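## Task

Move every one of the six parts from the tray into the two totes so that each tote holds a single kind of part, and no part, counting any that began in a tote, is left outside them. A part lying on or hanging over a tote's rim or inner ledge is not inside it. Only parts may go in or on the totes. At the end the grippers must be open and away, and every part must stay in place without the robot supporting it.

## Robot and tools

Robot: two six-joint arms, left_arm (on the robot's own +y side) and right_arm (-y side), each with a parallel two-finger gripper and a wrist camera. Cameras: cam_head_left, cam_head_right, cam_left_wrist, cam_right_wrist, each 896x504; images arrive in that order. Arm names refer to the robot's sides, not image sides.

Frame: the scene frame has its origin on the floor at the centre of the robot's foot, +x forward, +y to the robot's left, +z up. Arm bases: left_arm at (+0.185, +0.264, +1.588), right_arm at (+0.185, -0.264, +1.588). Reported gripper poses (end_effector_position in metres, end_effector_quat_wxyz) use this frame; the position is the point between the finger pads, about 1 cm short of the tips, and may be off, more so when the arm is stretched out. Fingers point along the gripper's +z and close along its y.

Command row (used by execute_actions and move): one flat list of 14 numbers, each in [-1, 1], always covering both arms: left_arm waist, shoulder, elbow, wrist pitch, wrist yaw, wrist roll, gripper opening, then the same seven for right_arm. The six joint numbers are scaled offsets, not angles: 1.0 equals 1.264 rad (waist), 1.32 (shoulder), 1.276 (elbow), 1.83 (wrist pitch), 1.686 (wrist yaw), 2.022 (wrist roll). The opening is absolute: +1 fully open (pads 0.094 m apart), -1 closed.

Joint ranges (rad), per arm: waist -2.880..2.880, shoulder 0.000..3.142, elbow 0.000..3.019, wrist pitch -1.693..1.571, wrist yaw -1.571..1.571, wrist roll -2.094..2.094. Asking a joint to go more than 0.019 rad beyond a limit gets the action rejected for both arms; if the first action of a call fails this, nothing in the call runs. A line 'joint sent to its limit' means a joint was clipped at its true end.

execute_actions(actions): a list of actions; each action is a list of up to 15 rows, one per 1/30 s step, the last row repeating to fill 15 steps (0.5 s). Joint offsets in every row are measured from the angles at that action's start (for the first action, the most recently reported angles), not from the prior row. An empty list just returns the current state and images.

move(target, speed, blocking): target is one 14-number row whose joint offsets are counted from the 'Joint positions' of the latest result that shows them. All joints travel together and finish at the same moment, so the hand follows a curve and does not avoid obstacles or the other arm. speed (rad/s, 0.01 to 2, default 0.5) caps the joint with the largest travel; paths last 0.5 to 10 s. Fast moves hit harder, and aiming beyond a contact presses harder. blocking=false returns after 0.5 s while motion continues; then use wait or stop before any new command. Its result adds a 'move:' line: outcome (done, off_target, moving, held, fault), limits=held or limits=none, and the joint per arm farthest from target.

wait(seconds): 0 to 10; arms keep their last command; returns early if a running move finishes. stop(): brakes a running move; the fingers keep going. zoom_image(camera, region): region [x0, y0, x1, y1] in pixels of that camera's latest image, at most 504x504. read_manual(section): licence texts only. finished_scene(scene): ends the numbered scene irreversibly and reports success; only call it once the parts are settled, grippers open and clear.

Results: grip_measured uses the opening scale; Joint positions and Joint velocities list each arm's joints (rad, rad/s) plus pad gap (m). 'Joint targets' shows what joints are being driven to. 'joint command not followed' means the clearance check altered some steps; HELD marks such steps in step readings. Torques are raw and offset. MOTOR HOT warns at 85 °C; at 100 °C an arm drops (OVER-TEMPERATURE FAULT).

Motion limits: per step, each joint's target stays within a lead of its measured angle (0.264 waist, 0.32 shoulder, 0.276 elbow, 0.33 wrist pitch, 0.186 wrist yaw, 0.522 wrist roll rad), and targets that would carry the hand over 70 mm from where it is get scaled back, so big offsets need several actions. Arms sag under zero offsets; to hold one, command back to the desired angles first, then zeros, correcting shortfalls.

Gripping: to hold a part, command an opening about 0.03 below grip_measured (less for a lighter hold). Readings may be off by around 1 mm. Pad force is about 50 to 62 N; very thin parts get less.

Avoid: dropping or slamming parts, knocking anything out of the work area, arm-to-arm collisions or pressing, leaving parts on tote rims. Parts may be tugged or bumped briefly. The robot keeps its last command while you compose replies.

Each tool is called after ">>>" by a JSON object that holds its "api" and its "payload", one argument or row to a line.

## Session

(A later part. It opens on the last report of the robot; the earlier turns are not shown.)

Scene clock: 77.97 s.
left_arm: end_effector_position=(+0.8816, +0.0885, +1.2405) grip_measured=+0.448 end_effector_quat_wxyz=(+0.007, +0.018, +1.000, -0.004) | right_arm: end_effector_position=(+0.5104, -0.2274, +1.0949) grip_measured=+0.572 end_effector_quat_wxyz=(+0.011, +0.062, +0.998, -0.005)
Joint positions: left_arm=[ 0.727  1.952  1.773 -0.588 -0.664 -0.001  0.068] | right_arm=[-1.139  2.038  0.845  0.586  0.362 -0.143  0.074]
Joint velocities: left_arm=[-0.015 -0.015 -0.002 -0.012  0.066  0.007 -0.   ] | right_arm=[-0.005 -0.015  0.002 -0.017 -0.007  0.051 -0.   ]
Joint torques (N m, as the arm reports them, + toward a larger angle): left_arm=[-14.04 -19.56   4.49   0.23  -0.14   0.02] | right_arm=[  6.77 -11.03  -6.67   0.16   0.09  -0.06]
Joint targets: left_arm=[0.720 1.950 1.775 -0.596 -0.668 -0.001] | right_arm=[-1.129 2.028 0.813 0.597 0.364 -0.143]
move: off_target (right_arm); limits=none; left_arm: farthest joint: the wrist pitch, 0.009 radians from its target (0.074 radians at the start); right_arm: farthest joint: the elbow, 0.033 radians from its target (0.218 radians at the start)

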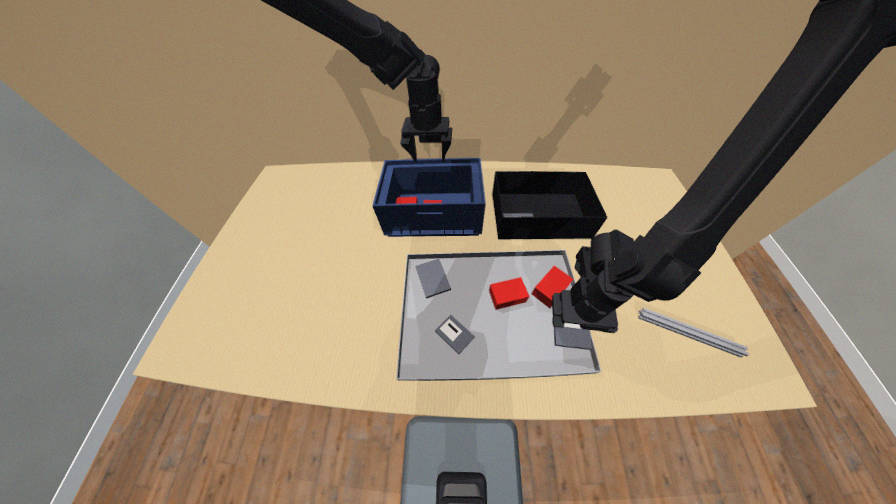

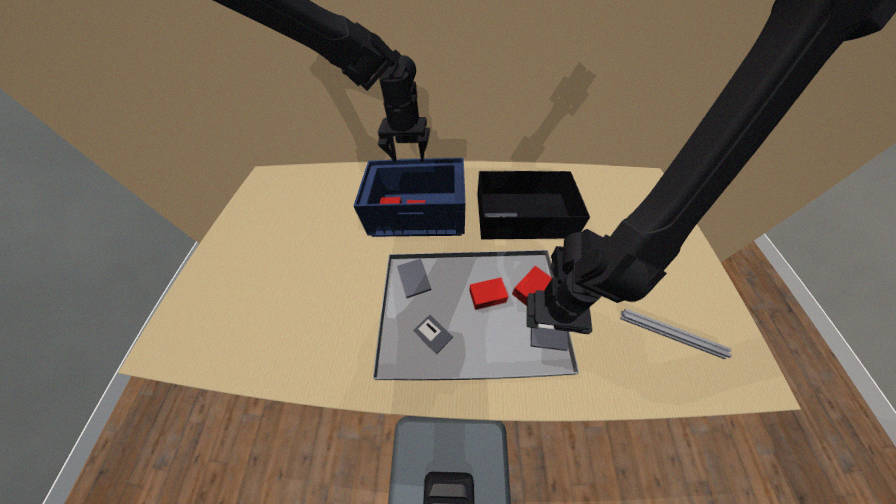

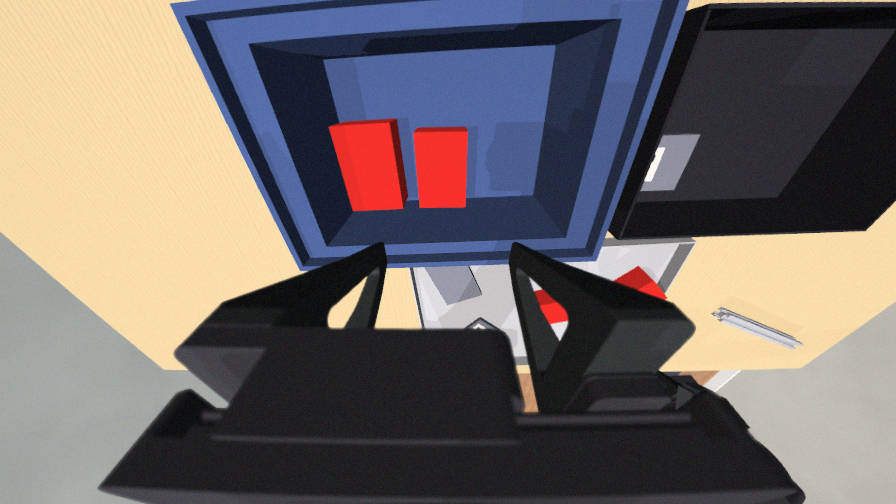

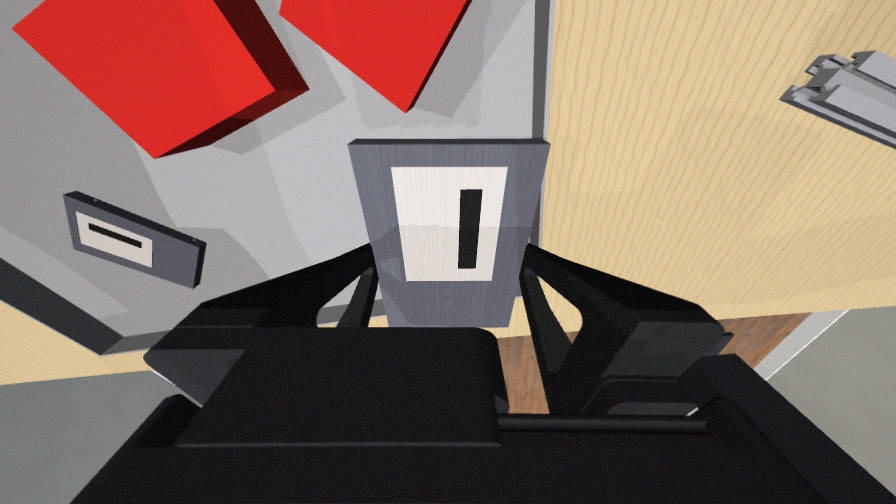

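>>> {"api": "move", "payload": {
  "target": [-0.1084, 0.1235, -0.2312, 0.1956, -0.054, -0.4941, 0.85, 0.0744, -0.347, 0.1254, -0.3574, 0.0386, -0.0356, 0.52],
  "speed": 1.0
}}

Scene clock: 82.37 s.
left_arm: end_effector_position=(+0.7017, -0.0350, +1.1862) grip_measured=+0.848 end_effector_quat_wxyz=(+0.009, +0.394, -0.919, -0.007) | right_arm: end_effector_position=(+0.6840, -0.2757, +1.2121) grip_measured=+0.572 end_effector_quat_wxyz=(+0.004, +0.005, +1.000, -0.003)
Joint positions: left_arm=[ 0.614  2.123  1.476 -0.24  -0.751 -0.989  0.087] | right_arm=[-1.058  1.588  1.005 -0.059  0.425 -0.2    0.074]
Joint velocities: left_arm=[-0.015  0.015 -0.012  0.002  0.022 -0.007 -0.001] | right_arm=[-0.005  0.015 -0.012  0.017  0.022 -0.037 -0.   ]
Joint torques (N m, as the arm reports them, + toward a larger angle): left_arm=[-16.83 -15.68   1.67   0.78  -0.25  -0.07] | right_arm=[  7.32 -14.43   0.92  -0.5    0.09  -0.2 ]
Joint targets: left_arm=[0.590 2.115 1.479 -0.230 -0.755 -1.000] | right_arm=[-1.045 1.580 1.005 -0.068 0.427 -0.215]
move: off_target (left_arm); limits=none; left_arm: farthest joint: the waist, 0.024 radians from its target (0.137 radians at the start); right_arm: farthest joint: the wrist roll, 0.015 radians from its target (0.072 radians at the start)

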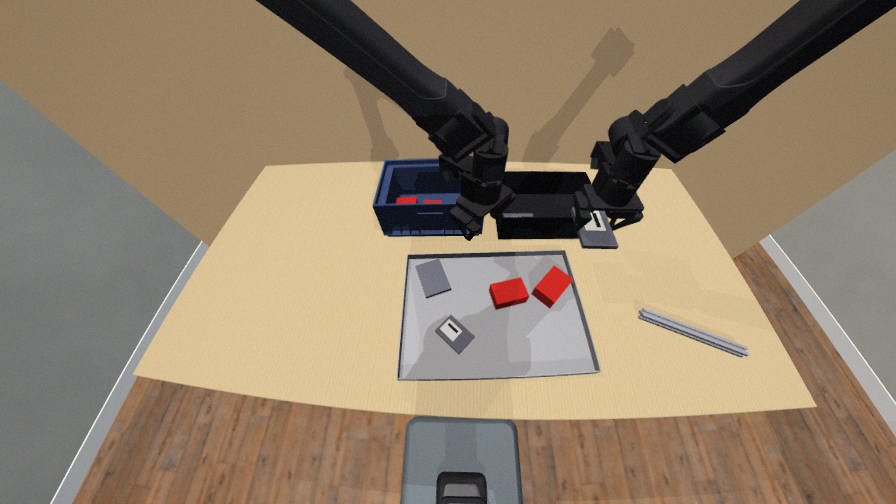

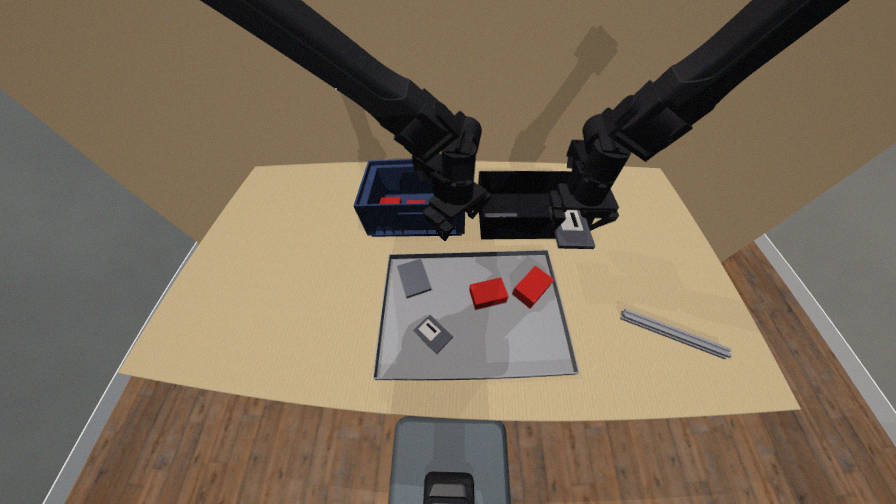

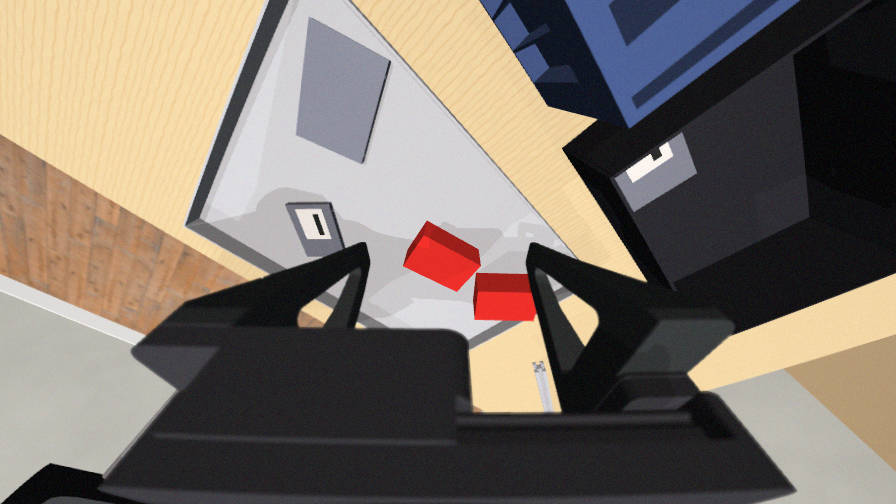

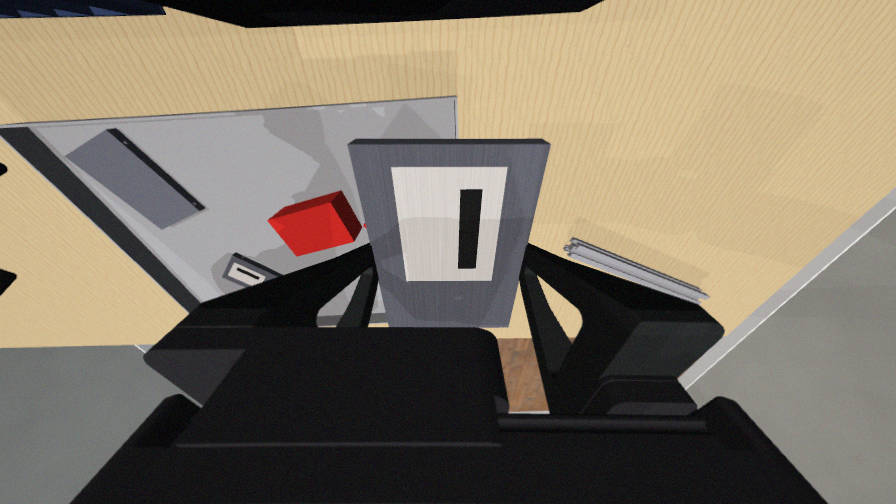

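>>> {"api": "move", "payload": {
  "target": [-0.0356, 0.2318, 0.0619, 0.1448, -0.0083, -0.4985, 0.85, -0.0253, 0.1879, 0.5776, -0.2639, -0.0166, -0.0317, 0.52],
  "speed": 1.0
}}

Scene clock: 85.17 s.
left_arm: end_effector_position=(+0.5975, -0.1153, +1.0994) grip_measured=+0.848 end_effector_quat_wxyz=(+0.000, +0.786, -0.618, -0.002) | right_arm: end_effector_position=(+0.8734, -0.3155, +1.1702) grip_measured=+0.572 end_effector_quat_wxyz=(-0.005, -0.014, +1.000, +0.001)
Joint positions: left_arm=[ 0.597  2.437  1.551  0.015 -0.761 -1.986  0.087] | right_arm=[-1.087  1.835  1.713 -0.533  0.399 -0.249  0.074]
Joint velocities: left_arm=[-0.015 -0.005  0.002  0.007  0.081 -0.066 -0.001] | right_arm=[-0.015 -0.015 -0.012  0.007  0.081  0.022 -0.   ]
Joint torques (N m, as the arm reports them, + toward a larger angle): left_arm=[-18.41 -13.52   0.16   0.74  -0.24  -0.09] | right_arm=[  7.52 -19.13   6.88  -0.56  -0.13  -0.2 ]
Joint targets: left_arm=[0.569 2.429 1.555 0.025 -0.765 -1.997] | right_arm=[-1.090 1.836 1.742 -0.542 0.397 -0.264]
move: off_target (left_arm, right_arm); limits=none; left_arm: farthest joint: the waist, 0.028 radians from its target (0.045 radians at the start); right_arm: farthest joint: the elbow, 0.029 radians from its target (0.737 radians at the start)

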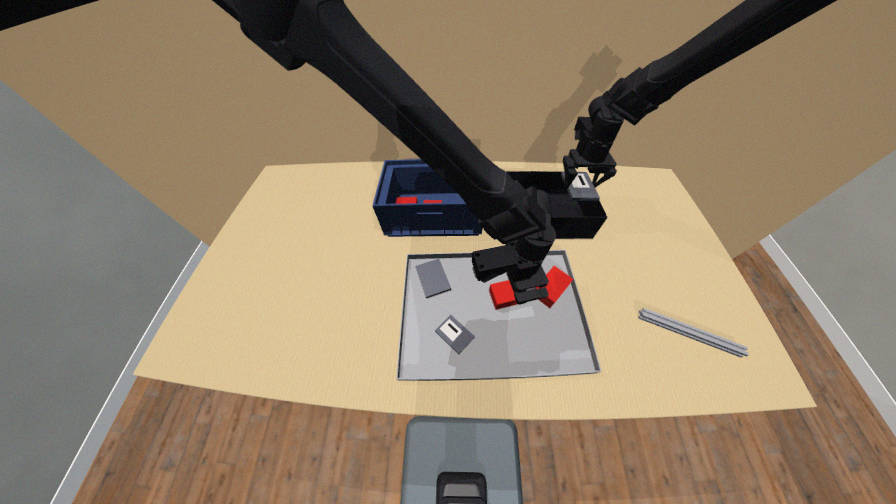

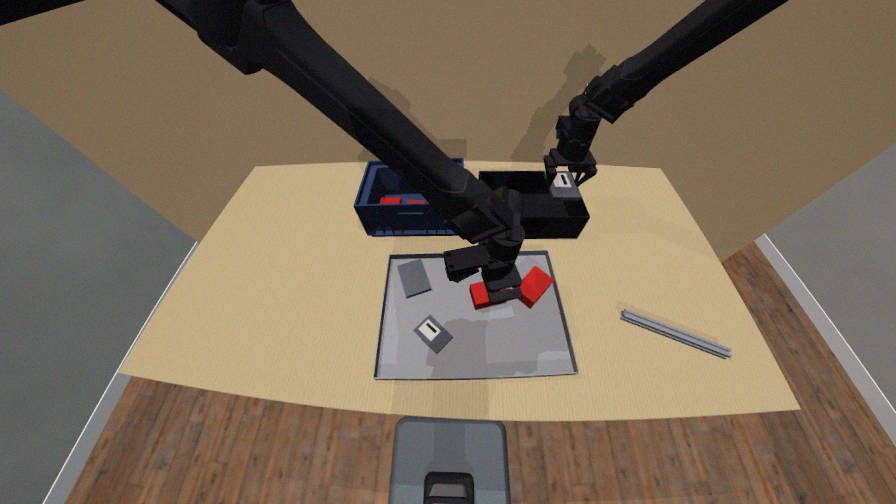

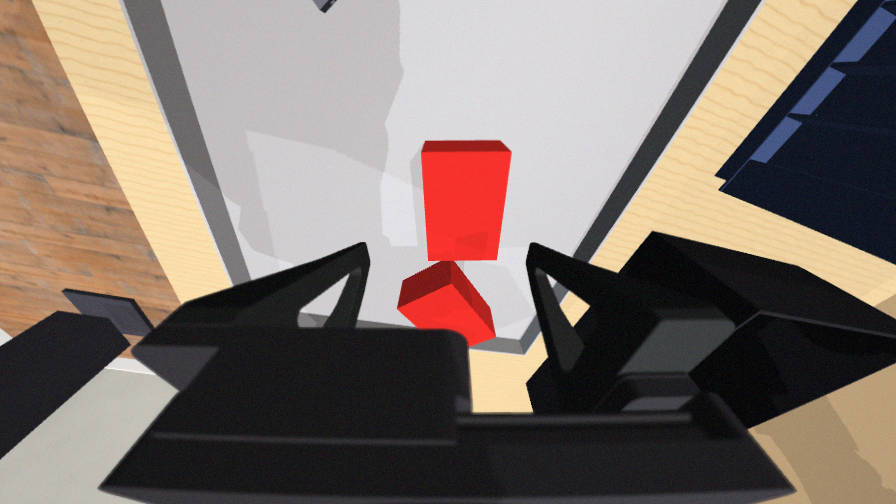

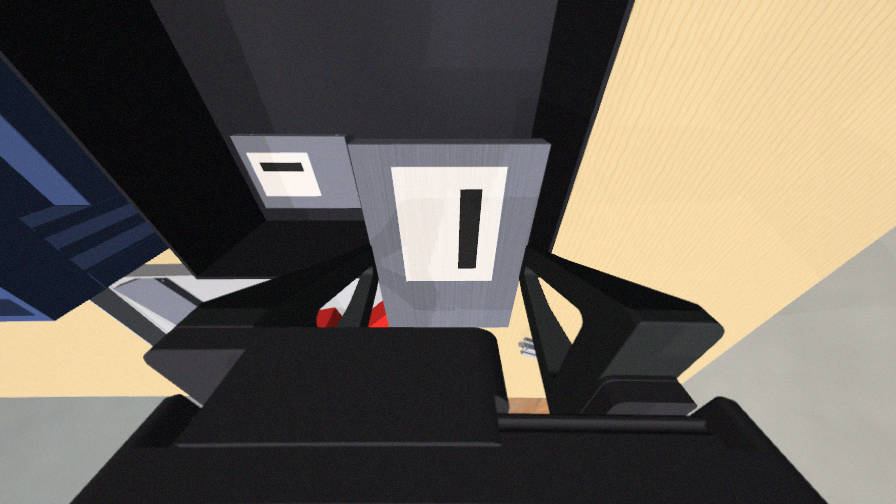

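>>> {"api": "execute_actions", "payload": {
  "actions": []
}}

Scene clock: 87.73 s.
left_arm: end_effector_position=(+0.5975, -0.1153, +1.0994) grip_measured=+0.848 end_effector_quat_wxyz=(+0.000, +0.786, -0.618, -0.002) | right_arm: end_effector_position=(+0.8734, -0.3155, +1.1702) grip_measured=+0.572 end_effector_quat_wxyz=(-0.005, -0.014, +1.000, +0.001)
Joint positions: left_arm=[ 0.597  2.437  1.551  0.015 -0.761 -1.987  0.087] | right_arm=[-1.087  1.835  1.713 -0.533  0.399 -0.249  0.074]
Joint velocities: left_arm=[-0.005 -0.005 -0.012 -0.012 -0.037 -0.037 -0.001] | right_arm=[-0.015  0.005 -0.012  0.002 -0.007 -0.007 -0.   ]
Joint torques (N m, as the arm reports them, + toward a larger angle): left_arm=[-18.48 -13.46   0.23   0.76  -0.25  -0.07] | right_arm=[  7.61 -19.14   6.9   -0.57  -0.13  -0.2 ]
Joint targets: left_arm=[0.569 2.429 1.555 0.025 -0.765 -1.997] | right_arm=[-1.090 1.836 1.742 -0.542 0.397 -0.264]

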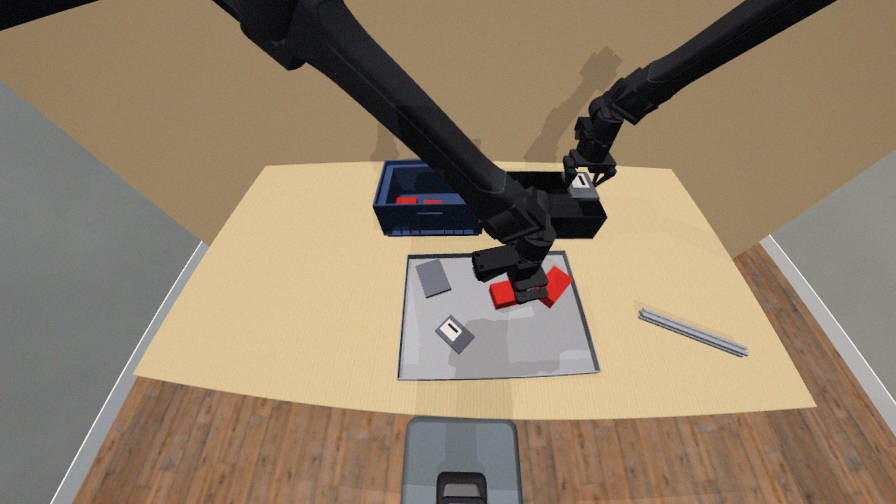

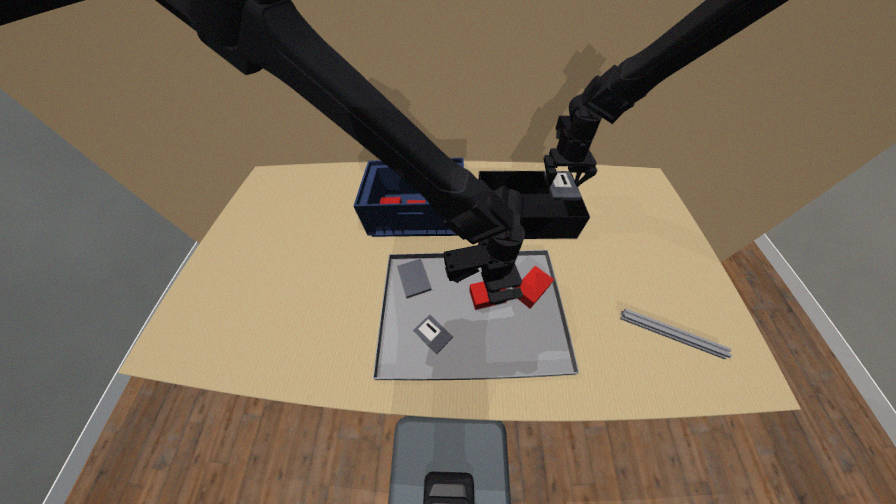

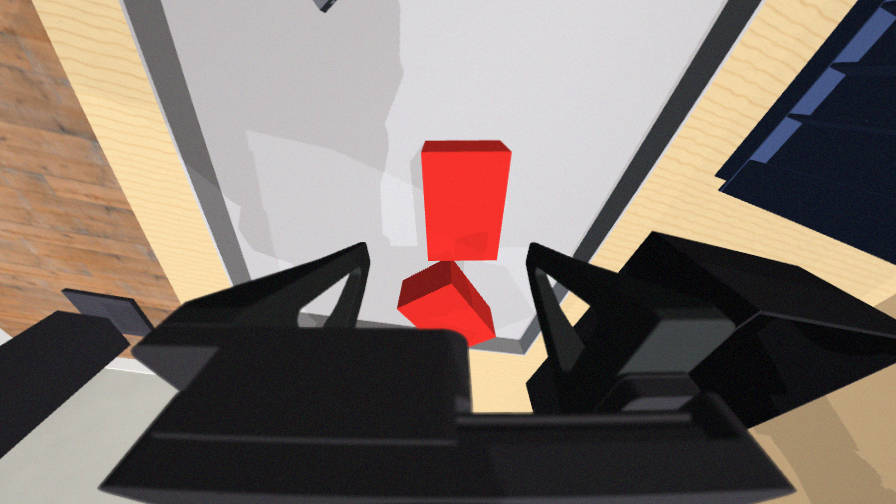

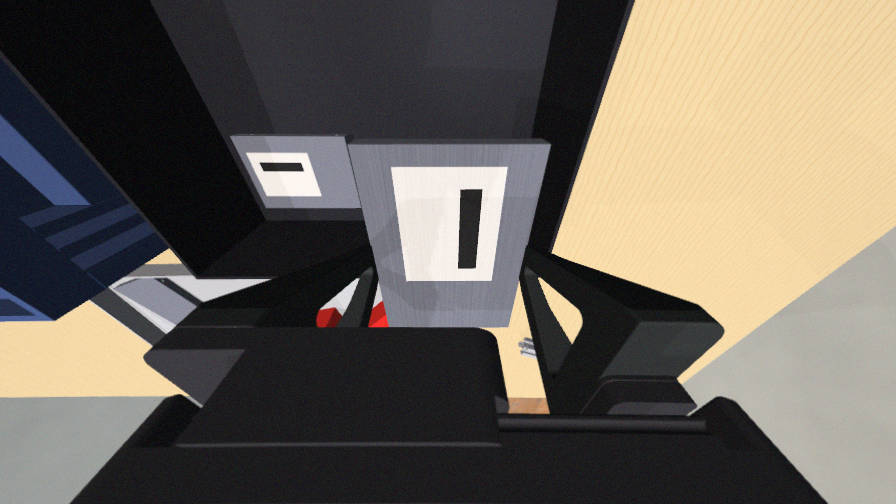

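>>> {"api": "move", "payload": {
  "target": [0.0087,0.0045,0.039,-0.018,0.0047,0.0084,0.85,-0.0261,0.1545,0.1779,0.018,-0.0172,-0.0168,0.52],
  "speed": 0.25
}}

Scene clock: 93.17 s.
left_arm: end_effector_position=(+0.6182, -0.1197, +1.0994) grip_measured=+0.848 end_effector_quat_wxyz=(-0.002, +0.789, -0.615, +0.006) | right_arm: end_effector_position=(+0.8805, -0.3040, +1.0872) grip_measured=+0.572 end_effector_quat_wxyz=(-0.003, -0.013, +1.000, +0.002)
Joint positions: left_arm=[ 0.597  2.438  1.596 -0.009 -0.757 -1.98   0.087] | right_arm=[-1.117  2.041  1.907 -0.51   0.372 -0.267  0.074]
Joint velocities: left_arm=[-0.005  0.005 -0.002  0.017 -0.007  0.007 -0.   ] | right_arm=[-0.005 -0.015  0.007  0.012  0.081  0.022 -0.001]
Joint torques (N m, as the arm reports them, + toward a larger angle): left_arm=[-15.2  -12.53   0.65   0.05   0.04   0.12] | right_arm=[  8.26 -19.81   7.2    0.01  -0.14  -0.21]
Joint targets: left_arm=[0.608 2.443 1.601 -0.019 -0.753 -1.970] | right_arm=[-1.119 2.038 1.940 -0.501 0.370 -0.283]
move: off_target (right_arm); limits=none; left_arm: farthest joint: the waist, 0.011 radians from its target (0.011 radians at the start); right_arm: farthest joint: the elbow, 0.033 radians from its target (0.227 radians at the start)

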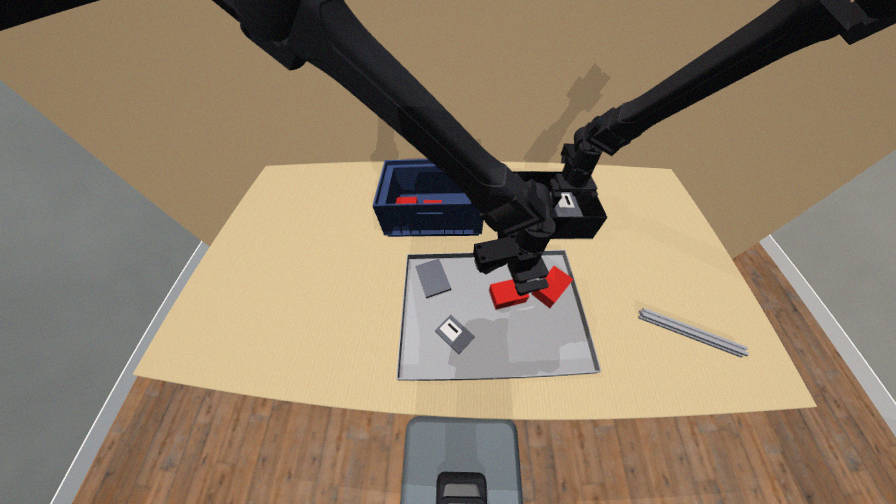

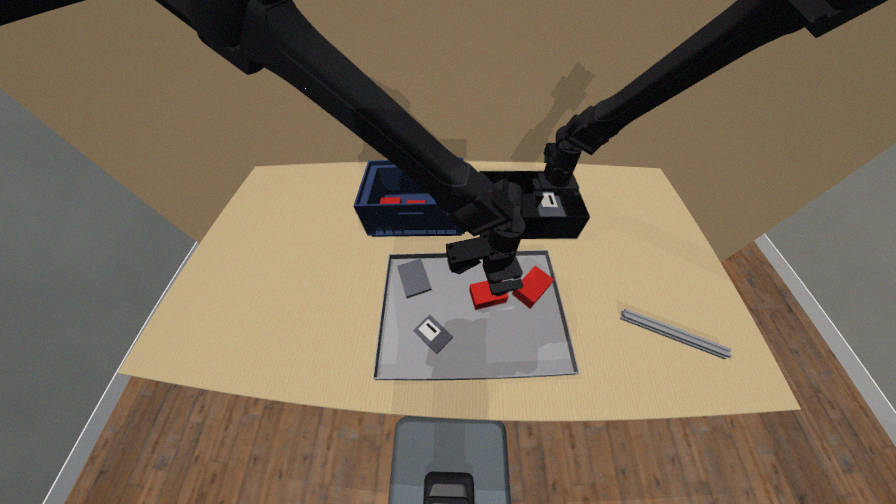

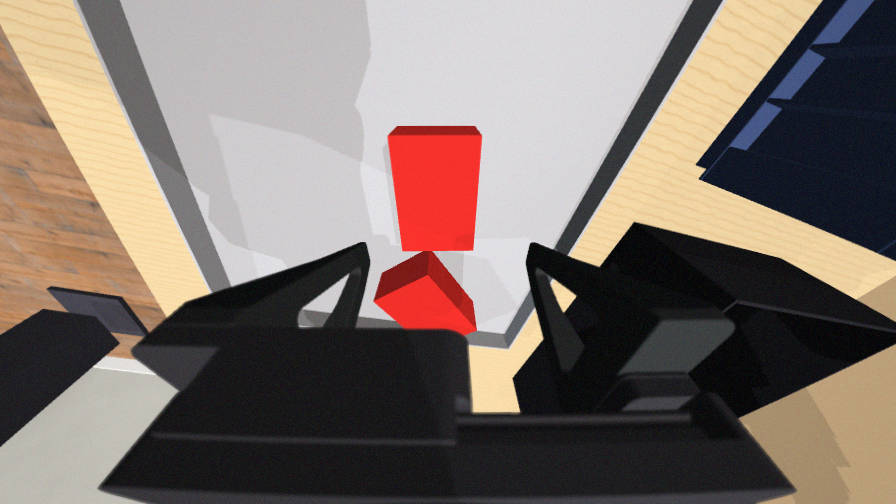

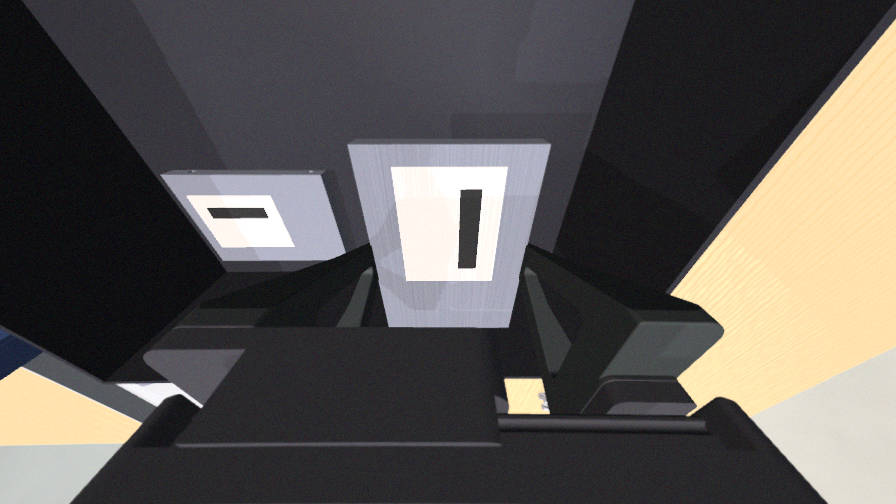

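>>> {"api": "move", "payload": {
  "target": [0.0403,0.0598,0.0619,0.0142,0.0178,0.0247,0.85,-0.0218,0.0917,0.138,-0.0066,-0.0119,-0.0158,0.52],
  "speed": 0.15
}}

Scene clock: 97.43 s.
left_arm: end_effector_position=(+0.6106, -0.1180, +1.0607) grip_measured=+0.848 end_effector_quat_wxyz=(+0.000, +0.786, -0.618, +0.002) | right_arm: end_effector_position=(+0.8843, -0.3058, +1.0398) grip_measured=+0.572 end_effector_quat_wxyz=(-0.000, -0.012, +1.000, +0.000)
Joint positions: left_arm=[ 0.637  2.512  1.669  0.006 -0.731 -1.941  0.087] | right_arm=[-1.141  2.165  2.047 -0.514  0.354 -0.284  0.074]
Joint velocities: left_arm=[-0.005 -0.024 -0.002 -0.017 -0.007 -0.022 -0.001] | right_arm=[-0.015 -0.015  0.002 -0.027 -0.066 -0.051 -0.001]
Joint torques (N m, as the arm reports them, + toward a larger angle): left_arm=[-15.19 -12.46   0.56   0.77   0.03   0.13] | right_arm=[  8.39 -19.73   7.57  -0.52  -0.13  -0.21]
Joint targets: left_arm=[0.648 2.516 1.674 0.017 -0.727 -1.930] | right_arm=[-1.144 2.163 2.083 -0.522 0.352 -0.299]
move: off_target (right_arm); limits=none; left_arm: farthest joint: the waist, 0.011 radians from its target (0.051 radians at the start); right_arm: farthest joint: the elbow, 0.036 radians from its target (0.176 radians at the start)

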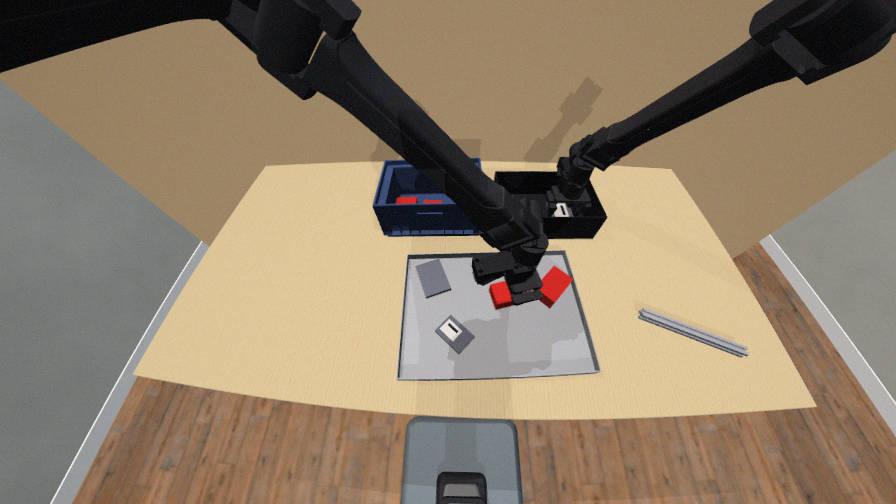

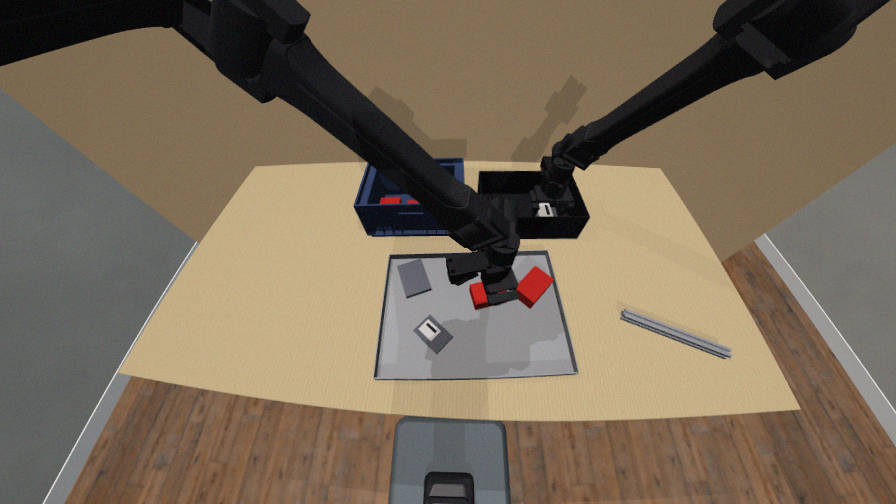

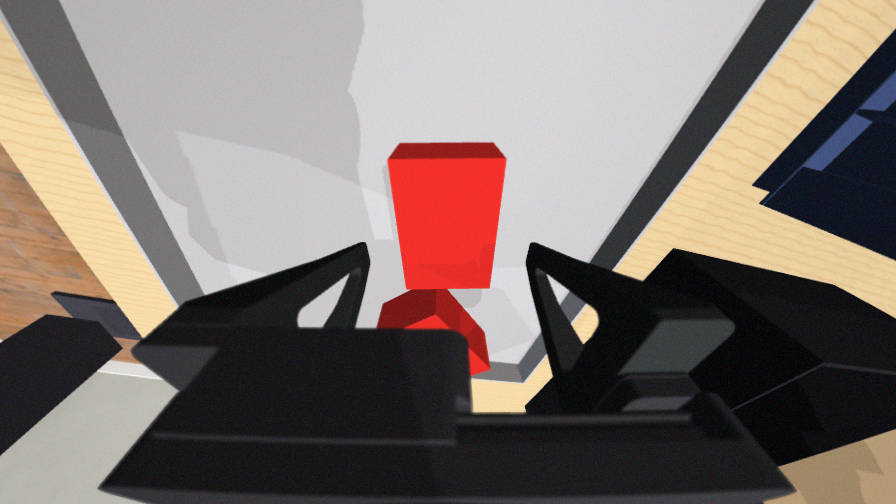

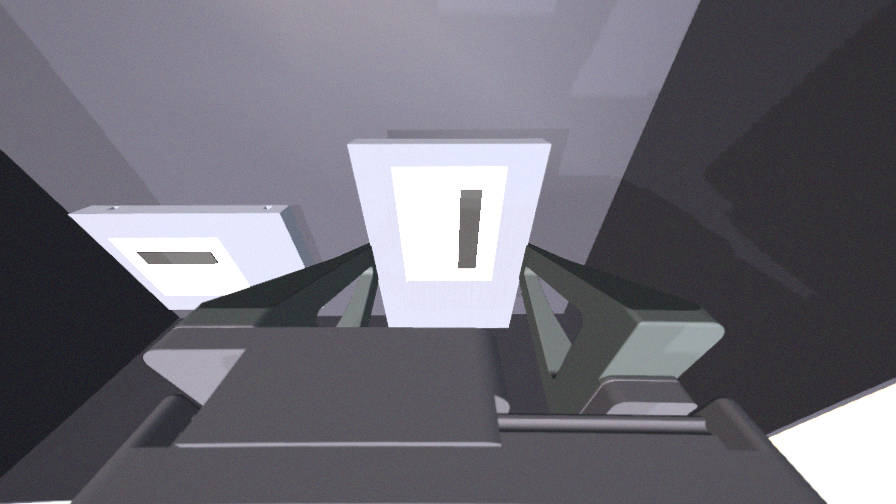

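>>> {"api": "move", "payload": {
  "target": [0.034,0.0508,0.0658,0.0033,0.0133,0.0193,0.85,-0.0071,0.0212,0.0549,-0.006,-0.0036,-0.0089,0.52],
  "speed": 0.1
}}

Scene clock: 100.60 s.
left_arm: end_effector_position=(+0.6091, -0.1145, +1.0277) grip_measured=+0.848 end_effector_quat_wxyz=(-0.000, +0.786, -0.618, -0.002) | right_arm: end_effector_position=(+0.8861, -0.3069, +1.0298) grip_measured=+0.572 end_effector_quat_wxyz=(+0.002, -0.011, +1.000, -0.001)
Joint positions: left_arm=[ 0.672  2.576  1.747  0.006 -0.713 -1.913  0.087] | right_arm=[-1.146  2.193  2.082 -0.515  0.351 -0.286  0.074]
Joint velocities: left_arm=[-0.015 -0.005  0.012 -0.012  0.022  0.007 -0.002] | right_arm=[-0.005 -0.015 -0.007 -0.007  0.051  0.037 -0.001]
Joint torques (N m, as the arm reports them, + toward a larger angle): left_arm=[-15.15 -12.5    0.47   0.59   0.02   0.17] | right_arm=[  8.33 -19.46   7.45  -0.58  -0.14  -0.21]
Joint targets: left_arm=[0.681 2.579 1.753 0.012 -0.709 -1.902] | right_arm=[-1.150 2.193 2.117 -0.525 0.348 -0.302]
move: off_target (right_arm); limits=none; left_arm: farthest joint: the wrist roll, 0.011 radians from its target (0.039 radians at the start); right_arm: farthest joint: the elbow, 0.035 radians from its target (0.070 radians at the start)

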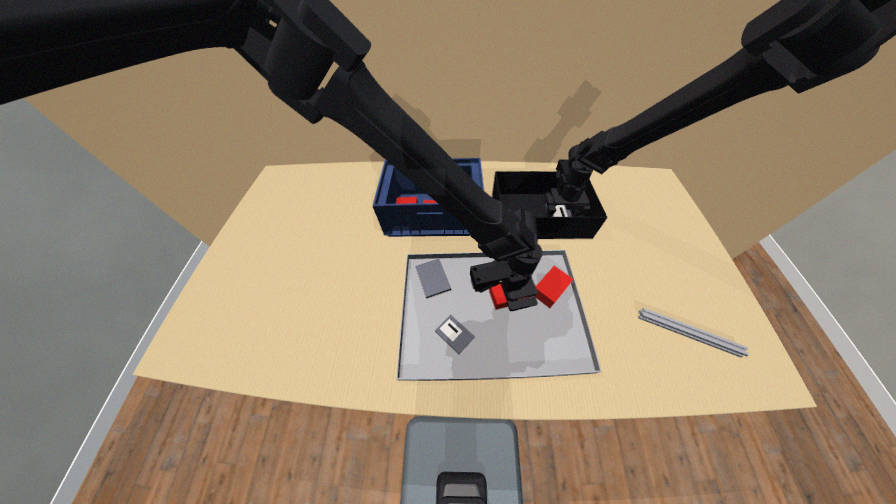

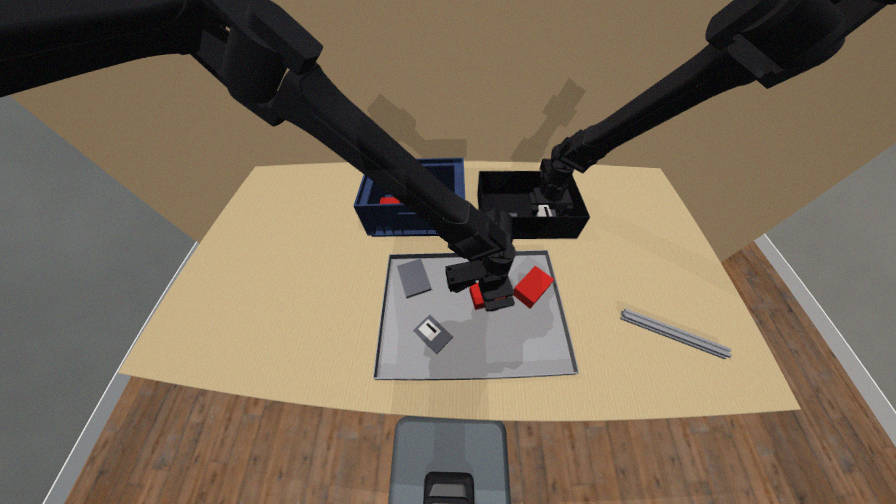

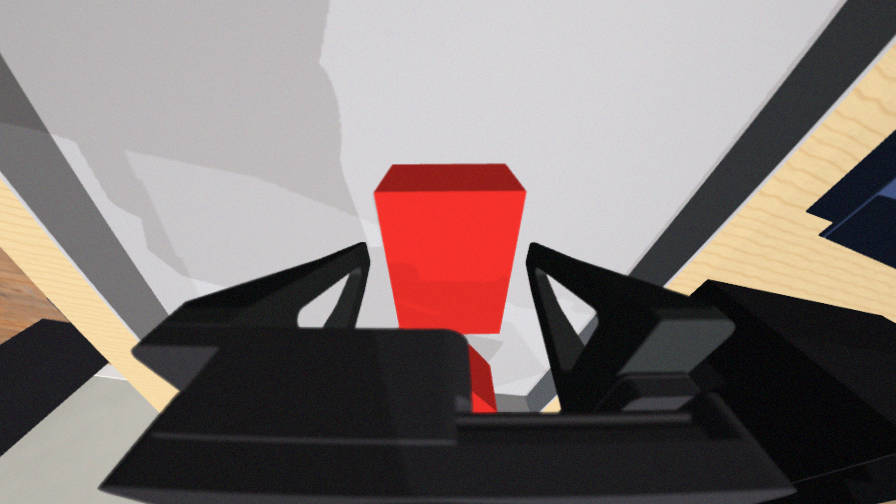

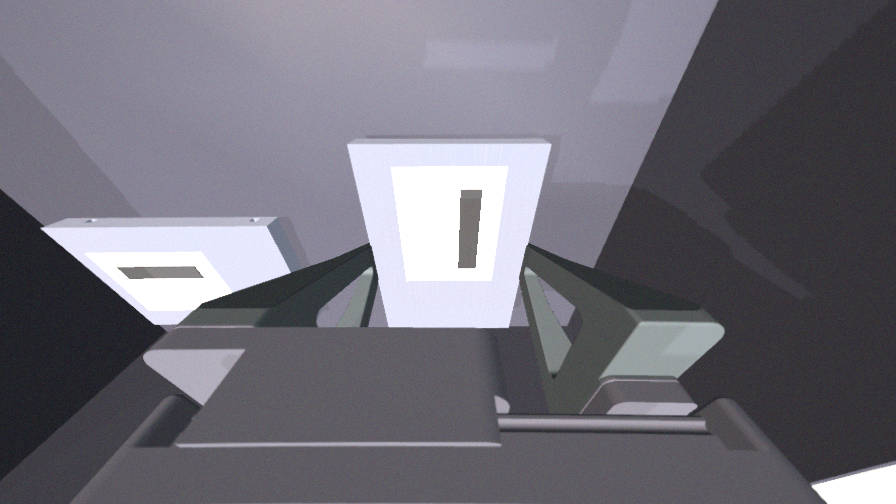

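>>> {"api": "move", "payload": {
  "target": [0.0071,0.0023,0.0047,0.0033,0.0024,0.0054,0.08,-0.0047,0.0083,0.0376,-0.0055,-0.003,-0.0084,0.52],
  "speed": 0.08
}}

Scene clock: 102.50 s.
left_arm: end_effector_position=(+0.6091, -0.1145, +1.0277) grip_measured=+0.182 end_effector_quat_wxyz=(-0.000, +0.786, -0.618, -0.002) | right_arm: end_effector_position=(+0.8852, -0.3063, +1.0252) grip_measured=+0.572 end_effector_quat_wxyz=(+0.001, -0.012, +1.000, +0.000)
Joint positions: left_arm=[ 0.672  2.576  1.747  0.006 -0.713 -1.912  0.056] | right_arm=[-1.148  2.204  2.094 -0.517  0.348 -0.288  0.074]
Joint velocities: left_arm=[-0.005  0.005 -0.012 -0.022 -0.022 -0.022  0.   ] | right_arm=[-0.005 -0.015  0.007 -0.012 -0.066  0.037 -0.   ]
Joint torques (N m, as the arm reports them, + toward a larger angle): left_arm=[-15.42 -12.45   0.46   0.58   0.02   0.14] | right_arm=[  8.31 -19.75   7.69  -0.54  -0.13  -0.2 ]
Joint targets: left_arm=[0.681 2.579 1.753 0.012 -0.709 -1.902] | right_arm=[-1.153 2.204 2.131 -0.526 0.346 -0.304]
move: off_target (right_arm); limits=none; left_arm: farthest joint: the wrist roll, 0.010 radians from its target (0.010 radians at the start); right_arm: farthest joint: the elbow, 0.036 radians from its target (0.047 radians at the start)

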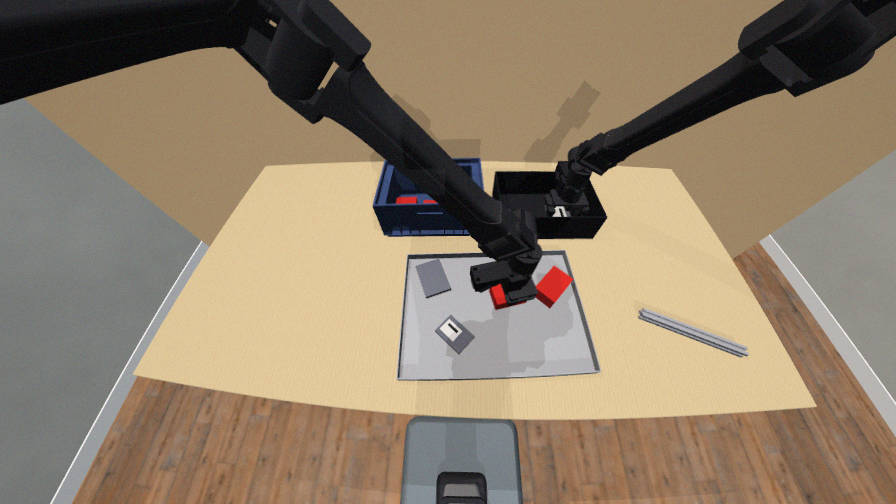

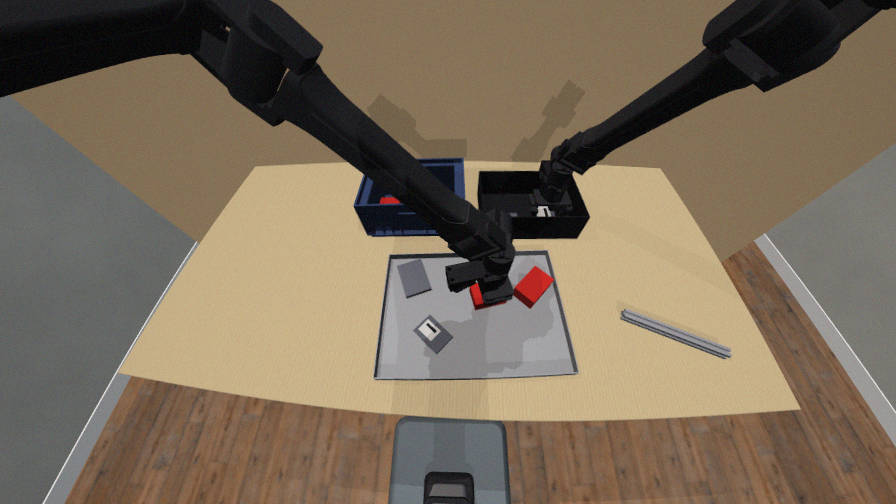

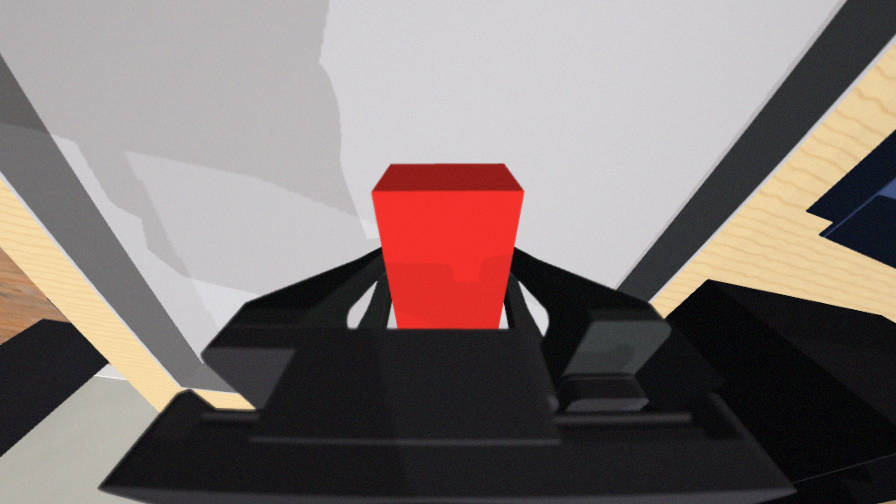

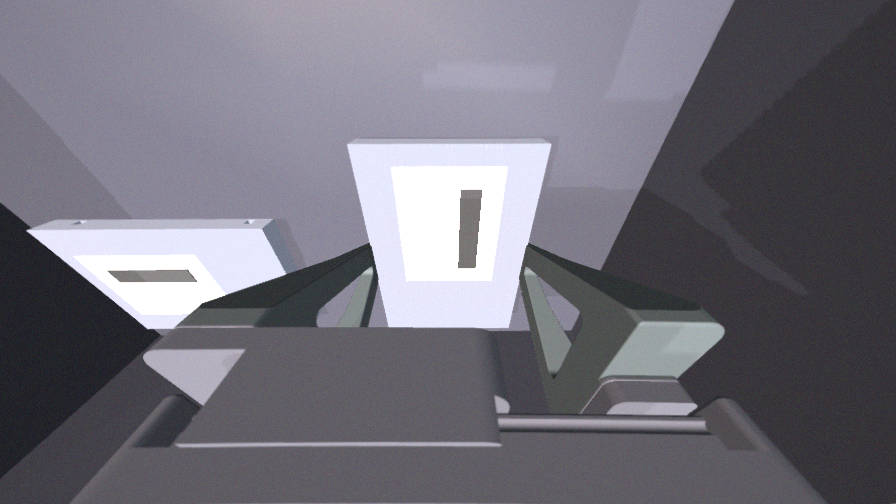

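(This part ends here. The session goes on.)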